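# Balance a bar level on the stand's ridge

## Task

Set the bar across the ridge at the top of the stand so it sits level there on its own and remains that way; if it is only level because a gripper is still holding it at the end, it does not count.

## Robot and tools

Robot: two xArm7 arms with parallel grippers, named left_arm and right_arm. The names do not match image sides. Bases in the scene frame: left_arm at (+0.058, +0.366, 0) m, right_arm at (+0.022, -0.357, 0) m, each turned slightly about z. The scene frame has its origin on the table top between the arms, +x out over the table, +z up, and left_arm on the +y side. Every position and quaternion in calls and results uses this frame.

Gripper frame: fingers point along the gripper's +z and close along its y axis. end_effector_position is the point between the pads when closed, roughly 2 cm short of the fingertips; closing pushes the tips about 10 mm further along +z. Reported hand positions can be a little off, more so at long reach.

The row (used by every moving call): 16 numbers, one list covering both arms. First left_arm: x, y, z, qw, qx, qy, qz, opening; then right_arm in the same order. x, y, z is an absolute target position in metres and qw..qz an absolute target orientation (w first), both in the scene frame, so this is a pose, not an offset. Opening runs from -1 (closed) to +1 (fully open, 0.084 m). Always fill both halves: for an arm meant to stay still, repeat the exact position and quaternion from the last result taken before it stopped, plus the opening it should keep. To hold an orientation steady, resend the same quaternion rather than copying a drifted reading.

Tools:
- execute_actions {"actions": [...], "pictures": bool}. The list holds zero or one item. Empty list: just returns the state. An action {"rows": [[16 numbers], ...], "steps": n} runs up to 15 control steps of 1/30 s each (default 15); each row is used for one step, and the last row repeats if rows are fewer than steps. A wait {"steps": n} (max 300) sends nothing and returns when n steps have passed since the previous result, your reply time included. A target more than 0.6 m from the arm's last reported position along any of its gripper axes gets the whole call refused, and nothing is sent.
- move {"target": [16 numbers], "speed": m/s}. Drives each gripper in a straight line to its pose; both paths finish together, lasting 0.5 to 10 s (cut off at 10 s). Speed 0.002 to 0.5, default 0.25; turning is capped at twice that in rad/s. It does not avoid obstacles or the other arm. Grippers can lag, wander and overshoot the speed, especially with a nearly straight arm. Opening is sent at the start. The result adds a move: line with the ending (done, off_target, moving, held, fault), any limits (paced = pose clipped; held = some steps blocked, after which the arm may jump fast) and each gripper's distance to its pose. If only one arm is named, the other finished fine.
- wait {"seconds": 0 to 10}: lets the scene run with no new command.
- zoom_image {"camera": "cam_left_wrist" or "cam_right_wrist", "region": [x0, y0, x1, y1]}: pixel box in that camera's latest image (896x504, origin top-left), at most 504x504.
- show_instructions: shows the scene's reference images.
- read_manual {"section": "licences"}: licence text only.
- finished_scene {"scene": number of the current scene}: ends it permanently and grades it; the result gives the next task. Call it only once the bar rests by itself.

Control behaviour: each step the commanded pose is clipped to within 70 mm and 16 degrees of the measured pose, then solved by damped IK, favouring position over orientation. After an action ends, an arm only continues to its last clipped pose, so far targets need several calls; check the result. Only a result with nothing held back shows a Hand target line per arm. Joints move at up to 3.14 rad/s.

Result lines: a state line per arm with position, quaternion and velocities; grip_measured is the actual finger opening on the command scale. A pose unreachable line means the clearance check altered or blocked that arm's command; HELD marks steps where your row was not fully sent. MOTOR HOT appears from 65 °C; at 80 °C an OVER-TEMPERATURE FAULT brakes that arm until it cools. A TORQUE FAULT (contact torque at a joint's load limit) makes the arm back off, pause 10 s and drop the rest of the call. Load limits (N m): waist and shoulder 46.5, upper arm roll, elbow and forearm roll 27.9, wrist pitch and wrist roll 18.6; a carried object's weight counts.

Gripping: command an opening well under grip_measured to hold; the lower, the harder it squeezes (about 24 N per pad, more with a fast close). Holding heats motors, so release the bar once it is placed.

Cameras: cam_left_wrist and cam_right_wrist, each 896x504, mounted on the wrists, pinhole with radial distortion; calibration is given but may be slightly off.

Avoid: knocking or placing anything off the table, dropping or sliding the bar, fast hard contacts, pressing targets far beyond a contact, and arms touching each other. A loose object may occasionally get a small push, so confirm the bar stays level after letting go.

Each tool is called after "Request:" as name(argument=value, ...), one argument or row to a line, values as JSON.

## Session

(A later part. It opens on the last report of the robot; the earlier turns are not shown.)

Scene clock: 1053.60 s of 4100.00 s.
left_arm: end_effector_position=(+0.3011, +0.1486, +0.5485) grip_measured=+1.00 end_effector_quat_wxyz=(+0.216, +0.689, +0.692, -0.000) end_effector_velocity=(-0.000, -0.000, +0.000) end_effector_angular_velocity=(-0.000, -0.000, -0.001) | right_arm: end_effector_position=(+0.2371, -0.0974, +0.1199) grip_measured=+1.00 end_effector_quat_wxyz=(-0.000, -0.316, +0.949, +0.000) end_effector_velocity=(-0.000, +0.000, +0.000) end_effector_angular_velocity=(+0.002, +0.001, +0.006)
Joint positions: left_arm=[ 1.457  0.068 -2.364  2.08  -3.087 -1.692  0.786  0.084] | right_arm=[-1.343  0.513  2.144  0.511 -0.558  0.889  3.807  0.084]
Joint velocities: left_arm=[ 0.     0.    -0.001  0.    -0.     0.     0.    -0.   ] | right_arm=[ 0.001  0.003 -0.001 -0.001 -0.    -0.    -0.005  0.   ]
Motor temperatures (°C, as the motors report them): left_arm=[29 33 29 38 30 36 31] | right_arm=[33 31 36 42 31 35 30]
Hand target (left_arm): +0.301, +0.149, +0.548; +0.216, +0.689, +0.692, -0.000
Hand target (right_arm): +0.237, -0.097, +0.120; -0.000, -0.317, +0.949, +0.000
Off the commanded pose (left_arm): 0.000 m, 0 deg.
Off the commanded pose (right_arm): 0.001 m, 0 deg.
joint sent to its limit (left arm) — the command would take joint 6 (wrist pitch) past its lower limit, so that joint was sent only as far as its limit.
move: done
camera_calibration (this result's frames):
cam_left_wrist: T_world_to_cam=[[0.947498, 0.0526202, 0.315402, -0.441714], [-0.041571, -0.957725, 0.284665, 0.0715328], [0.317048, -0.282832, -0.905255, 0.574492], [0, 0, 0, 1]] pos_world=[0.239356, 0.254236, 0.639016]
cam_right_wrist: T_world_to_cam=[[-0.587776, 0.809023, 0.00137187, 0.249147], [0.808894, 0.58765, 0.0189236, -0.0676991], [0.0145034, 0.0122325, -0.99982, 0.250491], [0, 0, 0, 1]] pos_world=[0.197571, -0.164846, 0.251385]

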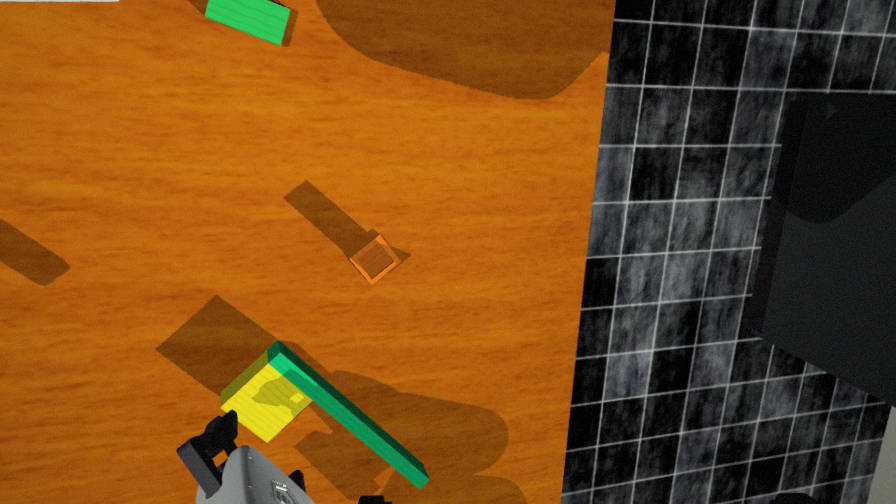

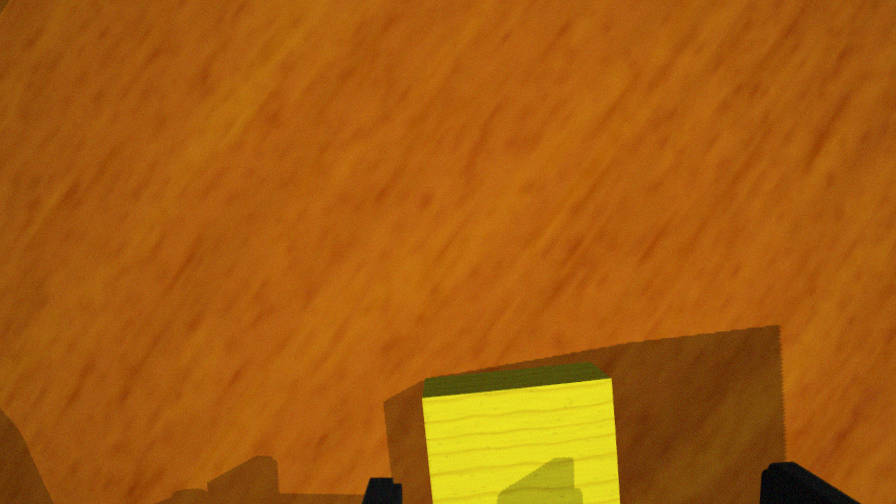

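Request:
move(
  target=[0.3011,0.1486,0.5485,0.216,0.689,0.692,0,1,0.236,-0.112,0.02,0,-0.317,0.948,0,1],
  speed=0.06,
)

Request:
execute_actions(
  actions=[
    {"rows":[[0.3011,0.1486,0.5485,0.216,0.689,0.692,0,1,0.236,-0.112,0.02,0,-0.317,0.948,0,0.2]],"steps":15},
  ],
)

Scene clock: 1062.57 s of 4100.00 s.
left_arm: end_effector_position=(+0.3011, +0.1486, +0.5485) grip_measured=+1.00 end_effector_quat_wxyz=(+0.216, +0.689, +0.692, +0.000) end_effector_velocity=(-0.000, -0.000, -0.000) end_effector_angular_velocity=(+0.001, +0.000, -0.001) | right_arm: end_effector_position=(+0.2360, -0.1118, +0.0206) grip_measured=+1.00 end_effector_quat_wxyz=(+0.003, -0.317, +0.948, +0.000) end_effector_velocity=(-0.001, +0.001, -0.004) end_effector_angular_velocity=(-0.011, +0.026, +0.003)
Joint positions: left_arm=[ 1.457  0.068 -2.364  2.08  -3.087 -1.692  0.786  0.084] | right_arm=[-0.966  0.082  1.703  0.372 -0.223  0.385  3.509  0.084]
Joint velocities: left_arm=[-0.    -0.001  0.    -0.     0.    -0.     0.001 -0.   ] | right_arm=[ 0.178 -0.067 -0.138  0.015  0.21   0.006 -0.158  0.   ]
Motor temperatures (°C, as the motors report them): left_arm=[29 33 29 38 30 36 31] | right_arm=[33 31 36 42 31 35 30]
Hand target (left_arm): +0.301, +0.149, +0.548; +0.216, +0.689, +0.692, +0.000
Hand target (right_arm): +0.236, -0.112, +0.020; +0.002, -0.317, +0.948, +0.000
Off the commanded pose (left_arm): 0.000 m, 0 deg.
Off the commanded pose (right_arm): 0.001 m, 0 deg.
joint sent to its limit (left arm) — the command would take joint 6 (wrist pitch) past its lower limit, so that joint was sent only as far as its limit.
After step 90, 3.73 s passed at rest.
move: done
camera_calibration (this result's frames):
cam_left_wrist: T_world_to_cam=[[0.947498, 0.0526203, 0.315402, -0.441714], [-0.0415708, -0.957725, 0.284665, 0.0715329], [0.317048, -0.282831, -0.905255, 0.574492], [0, 0, 0, 1]] pos_world=[0.239356, 0.254236, 0.639016]
cam_right_wrist: T_world_to_cam=[[-0.589339, 0.807885, -0.000970139, 0.260591], [0.807607, 0.589167, 0.0255321, -0.0561354], [0.0211986, 0.0142636, -0.999674, 0.149994], [0, 0, 0, 1]] pos_world=[0.195732, -0.179594, 0.151631]

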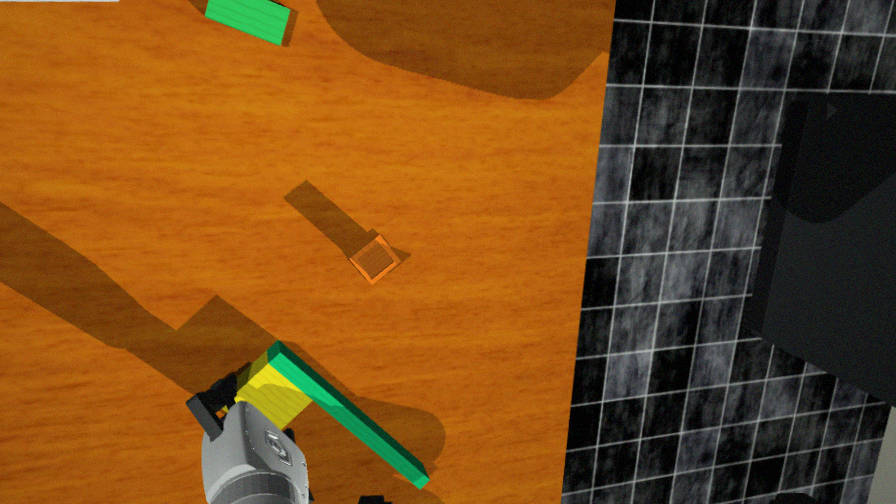

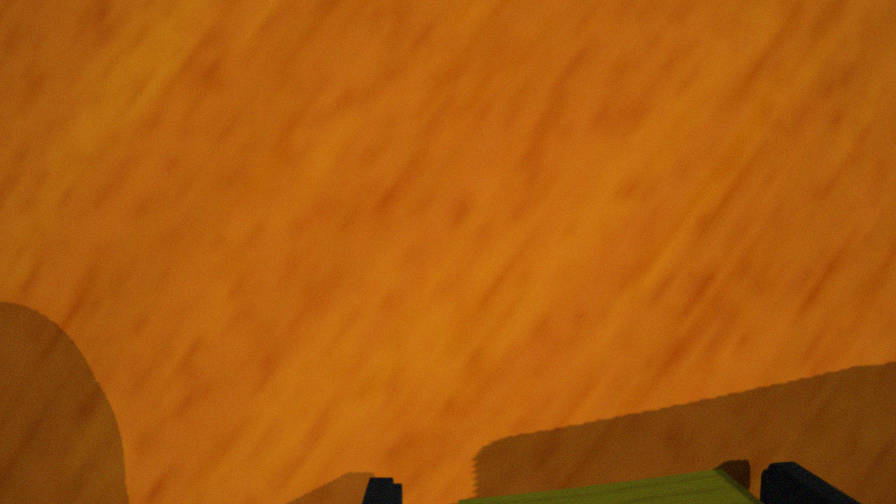

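Scene clock: 1063.07 s of 4100.00 s.
left_arm: end_effector_position=(+0.3011, +0.1486, +0.5485) grip_measured=+1.00 end_effector_quat_wxyz=(+0.216, +0.689, +0.692, +0.000) end_effector_velocity=(-0.000, -0.000, +0.000) end_effector_angular_velocity=(-0.001, -0.000, -0.001) | right_arm: end_effector_position=(+0.2362, -0.1116, +0.0203) grip_measured=+0.57 end_effector_quat_wxyz=(+0.000, -0.317, +0.948, +0.000) end_effector_velocity=(-0.000, +0.000, -0.000) end_effector_angular_velocity=(+0.000, +0.002, -0.003)
Joint positions: left_arm=[ 1.457  0.068 -2.364  2.08  -3.087 -1.692  0.786  0.084] | right_arm=[-0.936  0.073  1.678  0.375 -0.191  0.389  3.485  0.068]
Joint velocities: left_arm=[-0.     0.001 -0.001  0.    -0.     0.     0.    -0.   ] | right_arm=[ 0.013 -0.005 -0.01  -0.     0.015 -0.001 -0.007  0.   ]
Motor temperatures (°C, as the motors report them): left_arm=[29 33 29 38 30 36 31] | right_arm=[33 31 36 42 31 35 30]
Hand target (left_arm): +0.301, +0.149, +0.548; +0.216, +0.689, +0.692, +0.000
Hand target (right_arm): +0.236, -0.112, +0.020; +0.000, -0.317, +0.948, +0.000
Off the commanded pose (left_arm): 0.000 m, 0 deg.
Off the commanded pose (right_arm): 0.001 m, 0 deg.
joint sent to its limit (left arm) — the command would take joint 6 (wrist pitch) past its lower limit, so that joint was sent only as far as its limit.
Steps of this call (steps 1 to 15: all 15 steps of this action). Readings (end_effector_position):
1: left_arm (+0.3011, +0.1486, +0.5485) | right_arm (+0.2360, -0.1118, +0.0205)
2: left_arm (+0.3011, +0.1486, +0.5485) | right_arm (+0.2360, -0.1117, +0.0204)
4: left_arm (+0.3011, +0.1486, +0.5485) | right_arm (+0.2363, -0.1114, +0.0206)
8: left_arm (+0.3011, +0.1486, +0.5485) | right_arm (+0.2362, -0.1115, +0.0204)
15: the state above
camera_calibration (this result's frames):
cam_left_wrist: T_world_to_cam=[[0.947498, 0.0526205, 0.315402, -0.441714], [-0.0415706, -0.957725, 0.284665, 0.0715329], [0.317048, -0.282831, -0.905255, 0.574491], [0, 0, 0, 1]] pos_world=[0.239356, 0.254236, 0.639016]
cam_right_wrist: T_world_to_cam=[[-0.589203, 0.807985, 0.000653204, 0.260438], [0.807824, 0.589069, 0.0204283, -0.0563942], [0.016121, 0.0125641, -0.999791, 0.150739], [0, 0, 0, 1]] pos_world=[0.196578, -0.179104, 0.15169]

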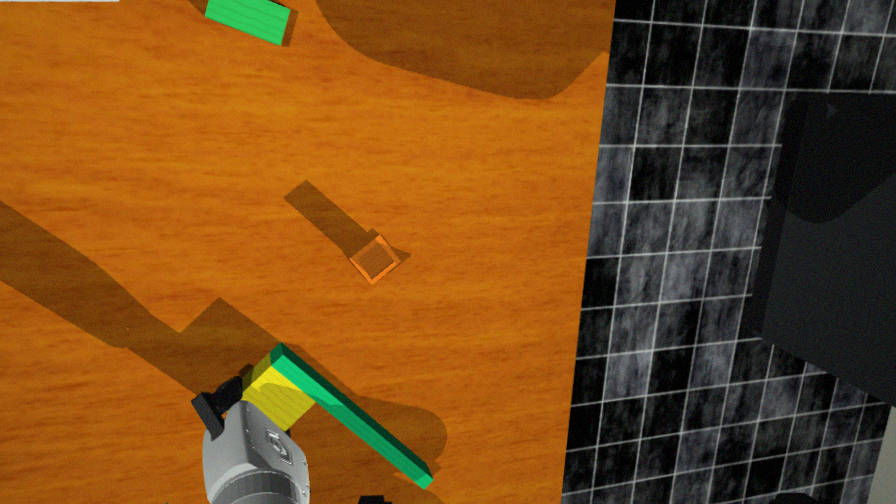

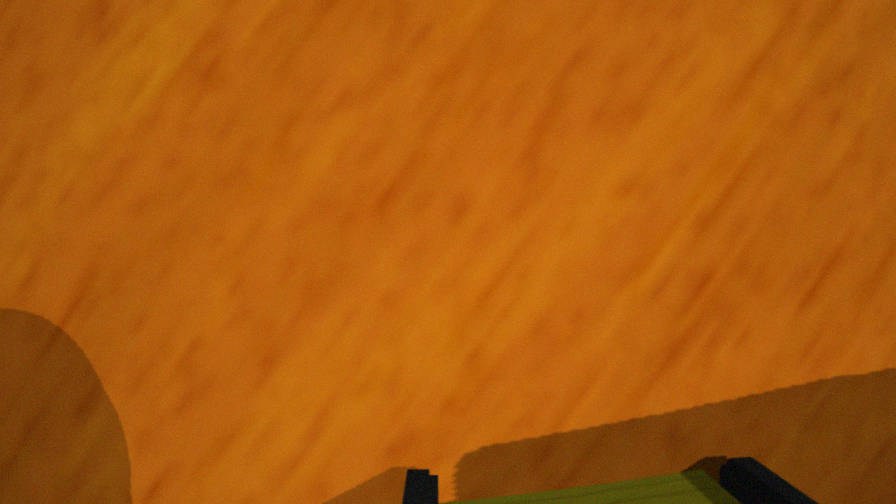

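Gripped. Lift, move to earlier spot, rotate.

Request:
move(
  target=[0.3011,0.1486,0.5485,0.216,0.689,0.692,0,1,0.2489,-0.0267,0.14,0,-0.317,0.948,0,0.2],
  speed=0.08,
)

Request:
move(
  target=[0.3011,0.1486,0.5485,0.216,0.689,0.692,0,1,0.2486,-0.0279,0.158,0.629,0.238,-0.71,0.21,0.2],
  speed=0.15,
)

Scene clock: 1071.53 s of 4100.00 s.
left_arm: end_effector_position=(+0.3011, +0.1486, +0.5485) grip_measured=+1.00 end_effector_quat_wxyz=(+0.216, +0.689, +0.692, +0.000) end_effector_velocity=(-0.000, -0.000, -0.000) end_effector_angular_velocity=(+0.000, +0.000, -0.000) | right_arm: end_effector_position=(+0.2488, -0.0272, +0.1400) grip_measured=+0.56 end_effector_quat_wxyz=(-0.000, -0.317, +0.948, +0.000) end_effector_velocity=(+0.001, +0.001, +0.002) end_effector_angular_velocity=(-0.000, -0.000, -0.001)
Joint positions: left_arm=[ 1.457  0.068 -2.364  2.08  -3.087 -1.692  0.786  0.084] | right_arm=[-1.064  0.287  1.987  0.73  -0.342  0.878  3.728  0.067]
Joint velocities: left_arm=[-0.002 -0.     0.002  0.    -0.    -0.     0.    -0.   ] | right_arm=[ 0.001  0.     0.     0.005  0.     0.005  0.    -0.   ]
Motor temperatures (°C, as the motors report them): left_arm=[29 33 29 38 30 36 31] | right_arm=[33 31 36 41 31 35 30]
Hand target (left_arm): +0.301, +0.149, +0.548; +0.216, +0.689, +0.692, +0.000
Hand target (right_arm): +0.249, -0.027, +0.140; -0.000, -0.317, +0.948, +0.000
Off the commanded pose (left_arm): 0.000 m, 0 deg.
Off the commanded pose (right_arm): 0.001 m, 0 deg.
joint sent to its limit (left arm) — the command would take joint 6 (wrist pitch) past its lower limit, so that joint was sent only as far as its limit.
After step 90, 3.23 s passed at rest.
move: done
camera_calibration (this result's frames):
cam_left_wrist: T_world_to_cam=[[0.947498, 0.0526207, 0.315402, -0.441714], [-0.0415704, -0.957725, 0.284665, 0.0715328], [0.317048, -0.282831, -0.905255, 0.574492], [0, 0, 0, 1]] pos_world=[0.239356, 0.254236, 0.639016]
cam_right_wrist: T_world_to_cam=[[-0.588567, 0.808448, 0.000774405, 0.199451], [0.808317, 0.588454, 0.0186066, -0.118593], [0.0145868, 0.0115772, -0.999827, 0.269456], [0, 0, 0, 1]] pos_world=[0.209321, -0.0945782, 0.271461]

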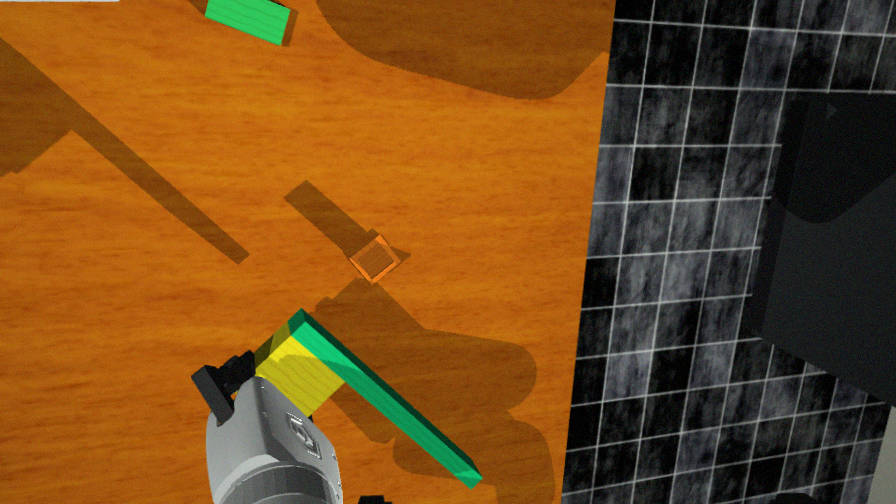

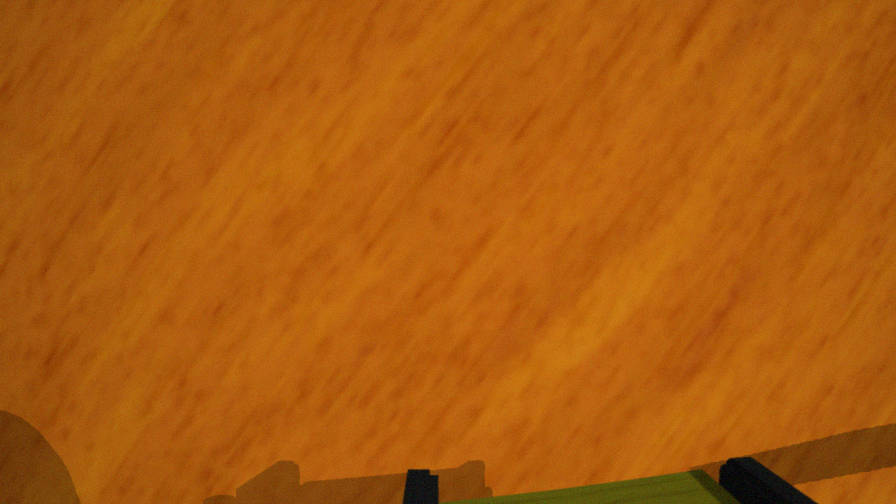

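Scene clock: 1076.73 s of 4100.00 s.
left_arm: end_effector_position=(+0.3011, +0.1486, +0.5485) grip_measured=+1.00 end_effector_quat_wxyz=(+0.216, +0.689, +0.692, +0.000) end_effector_velocity=(+0.000, +0.000, +0.000) end_effector_angular_velocity=(-0.001, +0.000, +0.002) | right_arm: end_effector_position=(+0.2478, -0.0283, +0.1572) grip_measured=+0.56 end_effector_quat_wxyz=(+0.628, +0.239, -0.710, +0.212) end_effector_velocity=(+0.000, +0.001, +0.002) end_effector_angular_velocity=(-0.004, +0.005, +0.002)
Joint positions: left_arm=[ 1.457  0.068 -2.364  2.08  -3.087 -1.692  0.786  0.084] | right_arm=[-2.098 -1.239  2.481  2.295  0.56   2.666  3.043  0.067]
Joint velocities: left_arm=[ 0.001  0.001  0.     0.     0.     0.    -0.001  0.   ] | right_arm=[-0.007 -0.008  0.003  0.021  0.005  0.014  0.008 -0.   ]
Motor temperatures (°C, as the motors report them): left_arm=[29 33 29 38 30 36 31] | right_arm=[33 31 36 41 31 35 30]
Hand target (left_arm): +0.301, +0.149, +0.548; +0.216, +0.689, +0.692, -0.000
Hand target (right_arm): +0.248, -0.028, +0.157; +0.628, +0.239, -0.709, +0.212
Off the commanded pose (left_arm): 0.000 m, 0 deg.
Off the commanded pose (right_arm): 0.001 m, 0 deg.
joint sent to its limit (left arm) — the command would take joint 6 (wrist pitch) past its lower limit, so that joint was sent only as far as its limit.
move: done
camera_calibration (this result's frames):
cam_left_wrist: T_world_to_cam=[[0.947498, 0.0526208, 0.315402, -0.441714], [-0.0415701, -0.957725, 0.284665, 0.0715329], [0.317048, -0.282831, -0.905255, 0.574492], [0, 0, 0, 1]] pos_world=[0.239356, 0.254236, 0.639016]
cam_right_wrist: T_world_to_cam=[[-0.60369, 0.797051, -0.0163699, 0.205863], [0.122518, 0.0724668, -0.989817, 0.196402], [-0.787748, -0.599549, -0.141401, 0.333296], [0, 0, 0, 1]] pos_world=[0.362768, 0.0215112, 0.244901]

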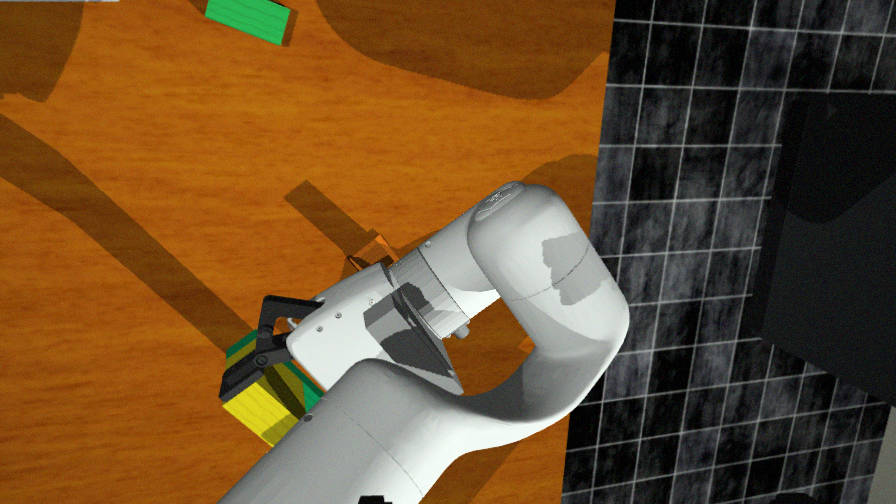

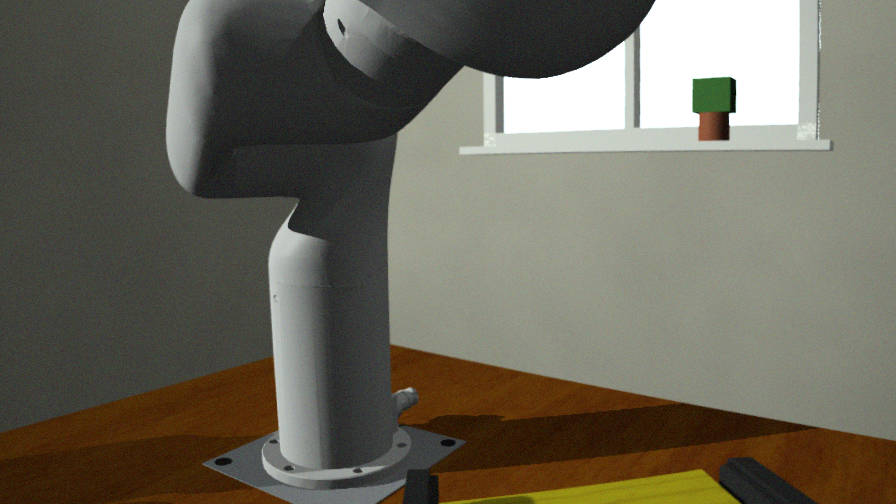

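Request:
move(
  target=[0.3011,0.1486,0.5485,0.216,0.689,0.692,0,1,0.2486,-0.0279,0.075,0.629,0.238,-0.71,0.21,0.2],
  speed=0.03,
)

Request:
move(
  target=[0.3011,0.1486,0.5485,0.216,0.689,0.692,0,1,0.2486,-0.0279,0.055,0.629,0.238,-0.71,0.21,0.2],
  speed=0.01,
)

Scene clock: 1084.77 s of 4100.00 s.
left_arm: end_effector_position=(+0.3011, +0.1486, +0.5485) grip_measured=+1.00 end_effector_quat_wxyz=(+0.216, +0.689, +0.692, -0.000) end_effector_velocity=(+0.000, -0.000, -0.000) end_effector_angular_velocity=(-0.000, +0.000, +0.000) | right_arm: end_effector_position=(+0.2486, -0.0279, +0.0753) grip_measured=+0.53 end_effector_quat_wxyz=(+0.629, +0.237, -0.710, +0.210) end_effector_velocity=(+0.001, +0.000, +0.000) end_effector_angular_velocity=(-0.000, -0.003, -0.001)
Joint positions: left_arm=[ 1.457  0.068 -2.364  2.08  -3.087 -1.692  0.786  0.084] | right_arm=[-2.144 -1.405  2.518  2.388  0.624  2.578  3.082  0.066]
Joint velocities: left_arm=[ 0. -0.  0.  0. -0.  0.  0.  0.] | right_arm=[-0.003 -0.001  0.002  0.006  0.001  0.001  0.006 -0.   ]
Motor temperatures (°C, as the motors report them): left_arm=[29 33 29 38 30 36 31] | right_arm=[33 32 36 41 31 35 30]
Hand target (left_arm): +0.301, +0.149, +0.548; +0.216, +0.689, +0.692, +0.000
Hand target (right_arm): +0.249, -0.028, +0.075; +0.629, +0.238, -0.710, +0.210
Off the commanded pose (left_arm): 0.000 m, 0 deg.
Off the commanded pose (right_arm): 0.000 m, 0 deg.
joint sent to its limit (left arm) — the command would take joint 6 (wrist pitch) past its lower limit, so that joint was sent only as far as its limit.
After step 90, 2.00 s passed at rest.
move: done
camera_calibration (this result's frames):
cam_left_wrist: T_world_to_cam=[[0.947498, 0.0526201, 0.315402, -0.441714], [-0.0415708, -0.957725, 0.284665, 0.0715329], [0.317047, -0.282831, -0.905255, 0.574492], [0, 0, 0, 1]] pos_world=[0.239356, 0.254236, 0.639016]
cam_right_wrist: T_world_to_cam=[[-0.599877, 0.79994, -0.0155887, 0.203749], [0.121278, 0.0716535, -0.990029, 0.115554], [-0.790847, -0.595787, -0.139998, 0.323386], [0, 0, 0, 1]] pos_world=[0.36396, 0.0214022, 0.162852]

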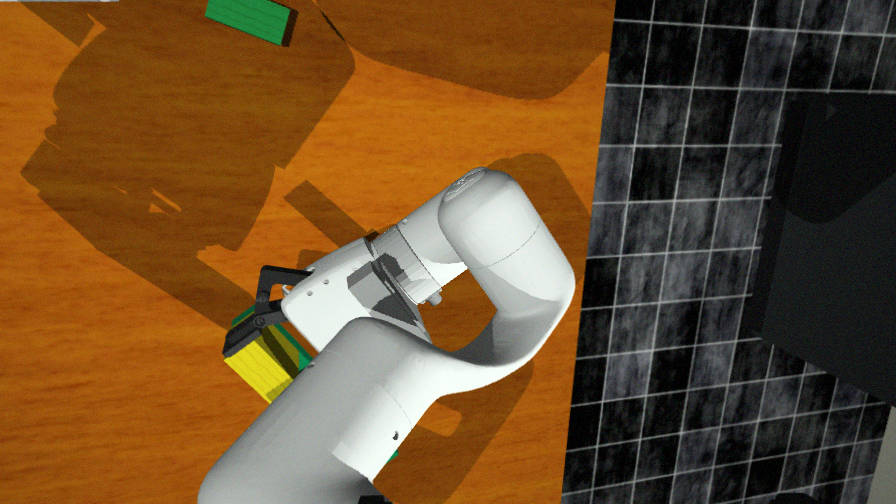

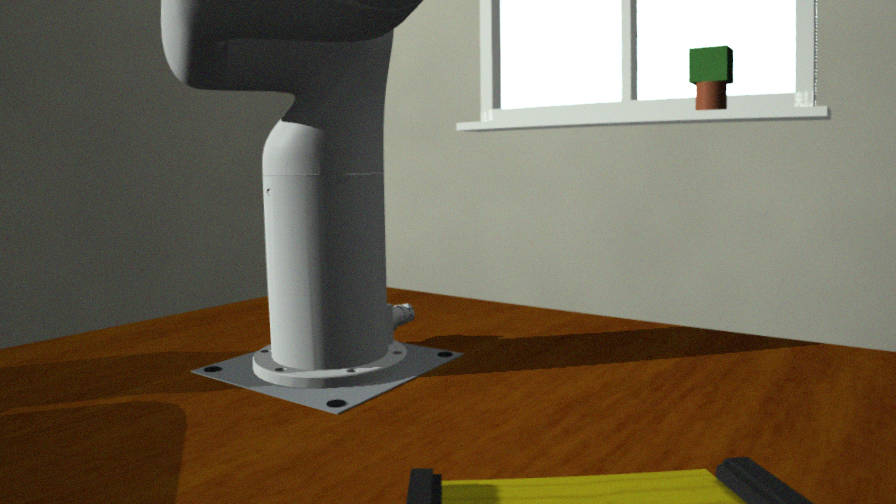

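Scene clock: 1087.03 s of 4100.00 s.
left_arm: end_effector_position=(+0.3011, +0.1486, +0.5485) grip_measured=+1.00 end_effector_quat_wxyz=(+0.216, +0.689, +0.692, +0.000) end_effector_velocity=(+0.000, +0.000, -0.000) end_effector_angular_velocity=(+0.000, +0.001, +0.001) | right_arm: end_effector_position=(+0.2473, -0.0276, +0.0664) grip_measured=+0.53 end_effector_quat_wxyz=(+0.636, +0.237, -0.704, +0.210) end_effector_velocity=(-0.000, +0.000, -0.001) end_effector_angular_velocity=(+0.002, -0.001, +0.001)
Joint positions: left_arm=[ 1.457  0.068 -2.364  2.08  -3.087 -1.692  0.786  0.084] | right_arm=[-2.155 -1.451  2.503  2.438  0.66   2.599  3.089  0.066]
Joint velocities: left_arm=[-0.    -0.     0.     0.     0.    -0.001 -0.001 -0.   ] | right_arm=[ 0.004 -0.006 -0.016  0.005  0.012  0.003 -0.006 -0.   ]
Motor temperatures (°C, as the motors report them): left_arm=[29 33 29 38 30 36 31] | right_arm=[33 32 36 40 31 35 30]
Hand target (left_arm): +0.301, +0.149, +0.548; +0.216, +0.689, +0.692, +0.000
Hand target (right_arm): +0.248, -0.028, +0.055; +0.629, +0.238, -0.710, +0.210
Off the commanded pose (left_arm): 0.000 m, 0 deg.
Off the commanded pose (right_arm): 0.011 m, 1 deg.
joint sent to its limit (left arm) — the command would take joint 6 (wrist pitch) past its lower limit, so that joint was sent only as far as its limit.
move: off_target (right_arm)
camera_calibration (this result's frames):
cam_left_wrist: T_world_to_cam=[[0.947498, 0.0526207, 0.315402, -0.441714], [-0.0415702, -0.957725, 0.284665, 0.0715329], [0.317047, -0.282831, -0.905256, 0.574492], [0, 0, 0, 1]] pos_world=[0.239356, 0.254236, 0.639016]
cam_right_wrist: T_world_to_cam=[[-0.599109, 0.800592, -0.0109759, 0.202153], [0.105025, 0.0649886, -0.992344, 0.110847], [-0.793749, -0.595675, -0.123017, 0.320835], [0, 0, 0, 1]] pos_world=[0.364132, 0.0220675, 0.151685]

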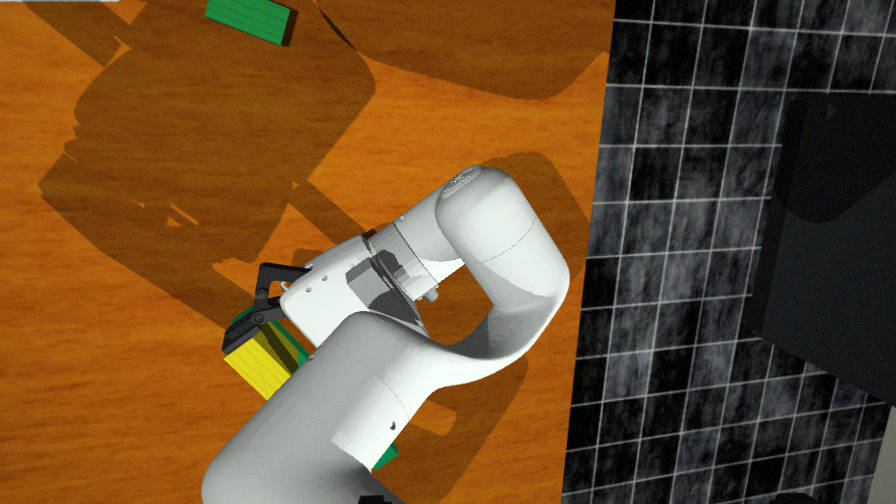

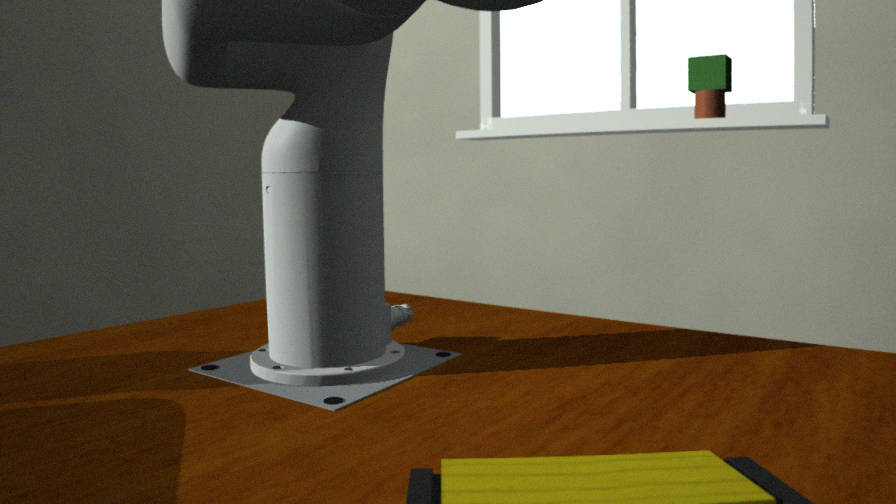

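Request:
move(
  target=[0.3011,0.1486,0.5485,0.216,0.689,0.692,0,1,0.2474,-0.027,0.068,0.629,0.238,-0.71,0.21,0.85],
  speed=0.01,
)

Request:
move(
  target=[0.3011,0.1486,0.5485,0.216,0.689,0.692,0,1,0.31,0.02,0.07,0.629,0.238,-0.71,0.21,0.85],
  speed=0.05,
)

Request:
move(
  target=[0.3011,0.1486,0.5485,0.216,0.689,0.692,0,1,0.3,-0.1,0.2,0,0.446,0.895,0,1],
  speed=0.15,
)

Scene clock: 1093.03 s of 4100.00 s.
left_arm: end_effector_position=(+0.3011, +0.1486, +0.5485) grip_measured=+1.00 end_effector_quat_wxyz=(+0.216, +0.689, +0.692, -0.000) end_effector_velocity=(-0.000, -0.001, -0.000) end_effector_angular_velocity=(+0.000, +0.000, -0.001) | right_arm: end_effector_position=(+0.2474, -0.0272, +0.0676) grip_measured=+0.85 end_effector_quat_wxyz=(+0.629, +0.238, -0.710, +0.210) end_effector_velocity=(-0.000, +0.001, +0.001) end_effector_angular_velocity=(+0.006, -0.005, +0.002)
Joint positions: left_arm=[ 1.458  0.068 -2.364  2.08  -3.087 -1.692  0.786  0.084] | right_arm=[-2.139 -1.43   2.494  2.405  0.651  2.579  3.077  0.078]
Joint velocities: left_arm=[-0.001 -0.001 -0.001  0.    -0.    -0.    -0.001  0.   ] | right_arm=[ 0.003  0.006 -0.001 -0.002  0.    -0.003 -0.001 -0.   ]
Motor temperatures (°C, as the motors report them): left_arm=[29 33 29 38 30 36 31] | right_arm=[33 32 36 40 32 38 30]
Hand target (left_arm): +0.301, +0.149, +0.548; +0.216, +0.689, +0.692, +0.000
Hand target (right_arm): +0.247, -0.027, +0.068; +0.629, +0.238, -0.710, +0.210
Off the commanded pose (left_arm): 0.000 m, 0 deg.
Off the commanded pose (right_arm): 0.000 m, 0 deg.
joint sent to its limit (left arm) — the command would take joint 6 (wrist pitch) past its lower limit, so that joint was sent only as far as its limit.
After step 90, 1.87 s passed at rest.
move: done
camera_calibration (this result's frames):
cam_left_wrist: T_world_to_cam=[[0.947498, 0.0526204, 0.315402, -0.441714], [-0.0415706, -0.957725, 0.284665, 0.0715328], [0.317048, -0.282831, -0.905255, 0.574492], [0, 0, 0, 1]] pos_world=[0.239356, 0.254236, 0.639016]
cam_right_wrist: T_world_to_cam=[[-0.599804, 0.800016, -0.0145018, 0.202241], [0.120169, 0.0721477, -0.990128, 0.108299], [-0.791072, -0.595625, -0.139412, 0.321771], [0, 0, 0, 1]] pos_world=[0.362835, 0.022045, 0.155021]

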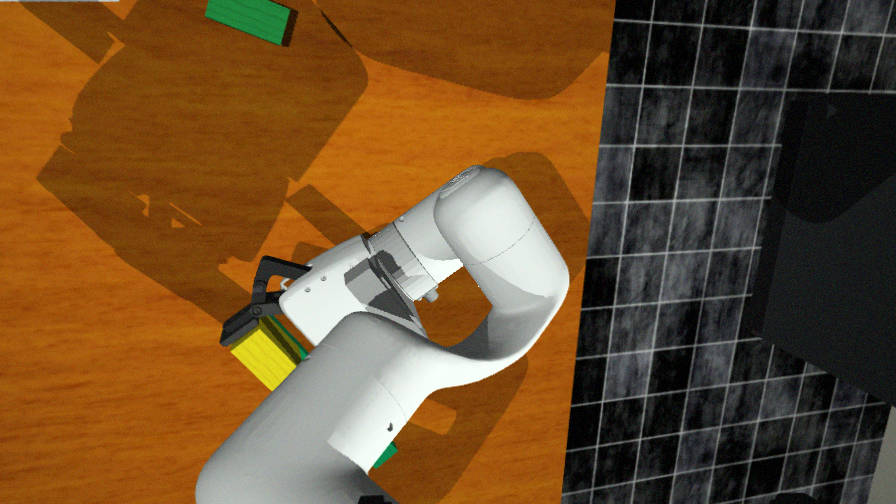

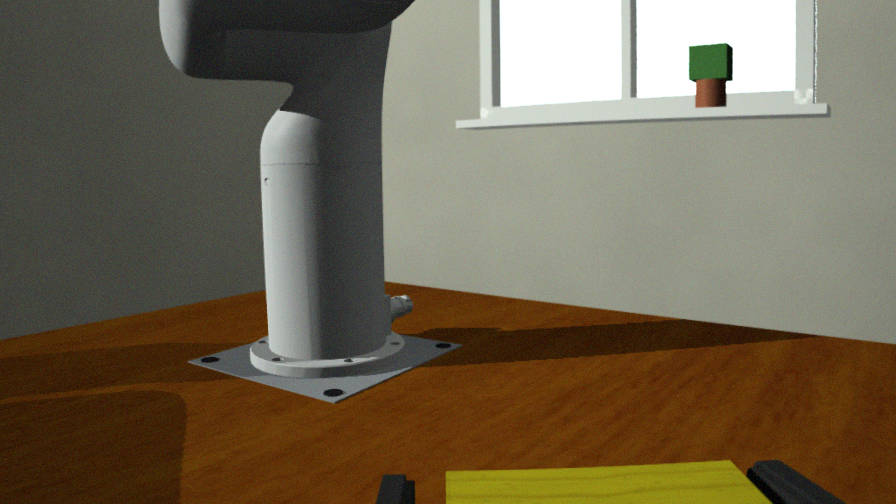

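Scene clock: 1094.97 s of 4100.00 s.
left_arm: end_effector_position=(+0.3011, +0.1486, +0.5485) grip_measured=+1.00 end_effector_quat_wxyz=(+0.216, +0.689, +0.692, +0.000) end_effector_velocity=(+0.000, -0.000, -0.000) end_effector_angular_velocity=(+0.001, -0.000, +0.000) | right_arm: end_effector_position=(+0.3091, +0.0188, +0.0702) grip_measured=+0.85 end_effector_quat_wxyz=(-0.522, -0.219, +0.817, -0.112) end_effector_velocity=(+0.001, +0.001, -0.001) end_effector_angular_velocity=(+0.002, -0.006, -0.005)
Joint positions: left_arm=[ 1.458  0.068 -2.364  2.08  -3.087 -1.692  0.786  0.084] | right_arm=[-2.387 -1.424  2.781  2.709  0.641  2.414  3.383  0.078]
Joint velocities: left_arm=[-0.001 -0.001  0.001 -0.     0.     0.    -0.     0.   ] | right_arm=[-0.03   0.008  0.135 -0.    -0.105 -0.025  0.036  0.   ]
Motor temperatures (°C, as the motors report them): left_arm=[29 33 29 38 30 36 31] | right_arm=[33 32 36 40 32 37 30]
Hand target (left_arm): +0.301, +0.149, +0.548; +0.216, +0.689, +0.692, +0.000
Hand target (right_arm): +0.309, +0.019, +0.070; -0.522, -0.218, +0.817, -0.111
Off the commanded pose (left_arm): 0.000 m, 0 deg.
Off the commanded pose (right_arm): 0.002 m, 21 deg; orientation clipped at the last step of the last action.
elbow stopped short (right arm): the move would have taken joint 4 (elbow) straighter than the controller allows; a more bent joint 4 avoids this.
joint sent to its limit (left arm) — the command would take joint 6 (wrist pitch) past its lower limit, so that joint was sent only as far as its limit.
move: off_target (right_arm); limits=paced
camera_calibration (this result's frames):
cam_left_wrist: T_world_to_cam=[[0.947498, 0.0526205, 0.315402, -0.441714], [-0.0415702, -0.957725, 0.284665, 0.071533], [0.317047, -0.282831, -0.905256, 0.574492], [0, 0, 0, 1]] pos_world=[0.239356, 0.254236, 0.639016]
cam_right_wrist: T_world_to_cam=[[-0.467677, 0.883321, 0.0319698, 0.156791], [0.381828, 0.234516, -0.893985, 0.0094545], [-0.797174, -0.405889, -0.446954, 0.418233], [0, 0, 0, 1]] pos_world=[0.403122, 0.0290423, 0.190371]

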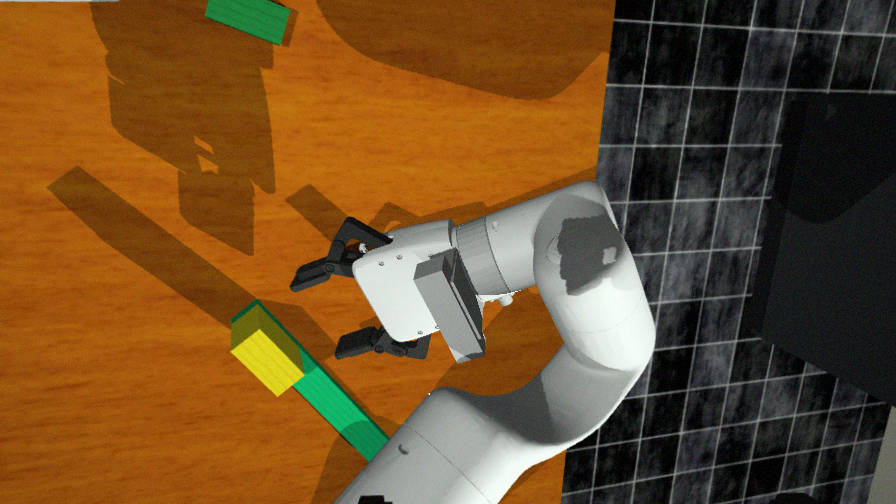

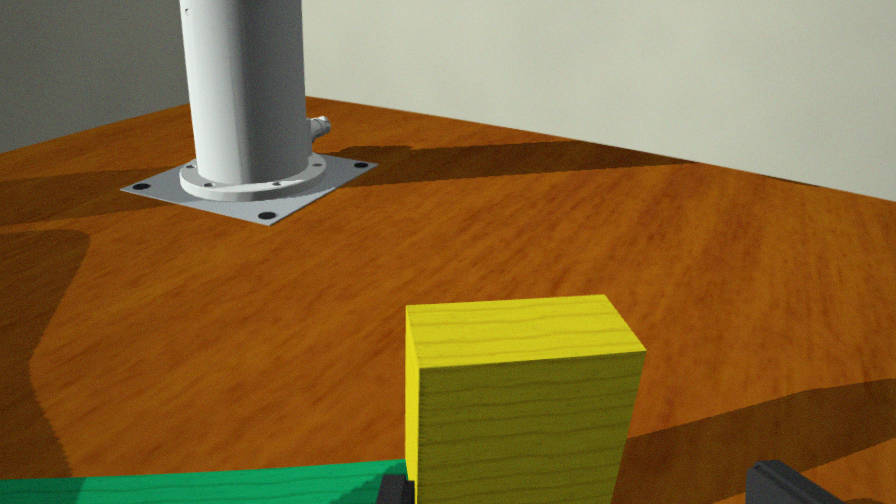

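Scene clock: 1101.27 s of 4100.00 s.
left_arm: end_effector_position=(+0.3011, +0.1486, +0.5485) grip_measured=+1.00 end_effector_quat_wxyz=(+0.216, +0.689, +0.692, -0.000) end_effector_velocity=(+0.000, -0.000, +0.000) end_effector_angular_velocity=(-0.000, -0.000, -0.001) | right_arm: end_effector_position=(+0.3003, -0.0998, +0.2007) grip_measured=+1.00 end_effector_quat_wxyz=(-0.001, +0.447, +0.894, +0.000) end_effector_velocity=(-0.000, -0.001, +0.001) end_effector_angular_velocity=(-0.000, -0.003, -0.005)
Joint positions: left_arm=[ 1.458  0.068 -2.365  2.08  -3.087 -1.692  0.786  0.084] | right_arm=[-1.653  0.389  2.39   0.756 -0.298  1.066  5.061  0.084]
Joint velocities: left_arm=[ 0.     0.    -0.001 -0.    -0.     0.     0.001  0.   ] | right_arm=[-0.003  0.005  0.005 -0.003 -0.005  0.     0.009  0.   ]
Motor temperatures (°C, as the motors report them): left_arm=[29 33 29 38 30 36 31] | right_arm=[33 32 36 41 32 37 30]
Hand target (left_arm): +0.301, +0.149, +0.548; +0.216, +0.689, +0.692, -0.000
Hand target (right_arm): +0.300, -0.100, +0.201; -0.001, +0.447, +0.894, +0.001
Off the commanded pose (left_arm): 0.000 m, 0 deg.
Off the commanded pose (right_arm): 0.001 m, 0 deg.
joint sent to its limit (left arm) — the command would take joint 6 (wrist pitch) past its lower limit, so that joint was sent only as far as its limit.
move: done
camera_calibration (this result's frames):
cam_left_wrist: T_world_to_cam=[[0.947498, 0.0526204, 0.315401, -0.441714], [-0.0415702, -0.957725, 0.284665, 0.071533], [0.317047, -0.282831, -0.905256, 0.574492], [0, 0, 0, 1]] pos_world=[0.239356, 0.254236, 0.639016]
cam_right_wrist: T_world_to_cam=[[0.80918, 0.587561, 0.000103974, -0.153253], [0.587472, -0.80906, 0.0173009, -0.191537], [0.0102495, -0.0139385, -0.99985, 0.32903], [0, 0, 0, 1]] pos_world=[0.233159, -0.0603335, 0.33231]

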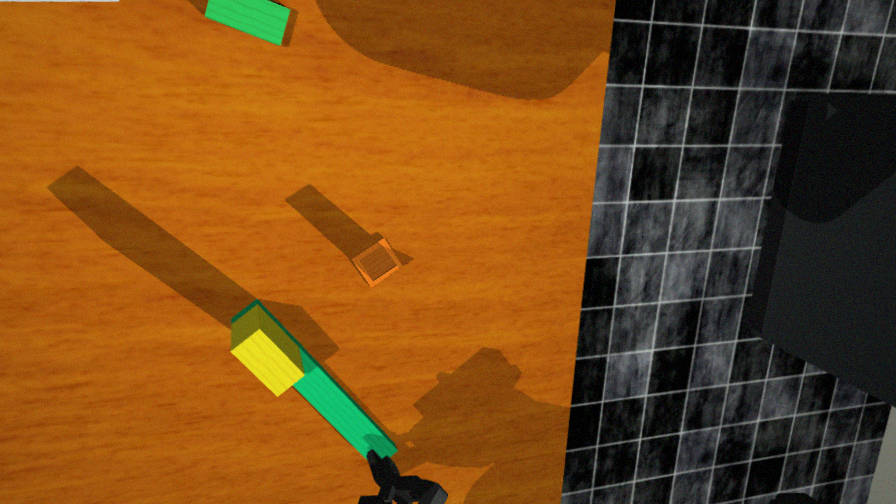

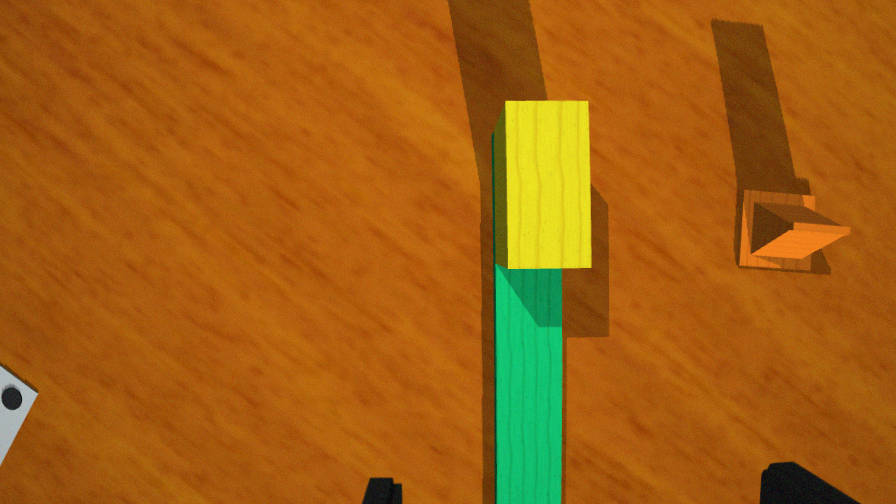

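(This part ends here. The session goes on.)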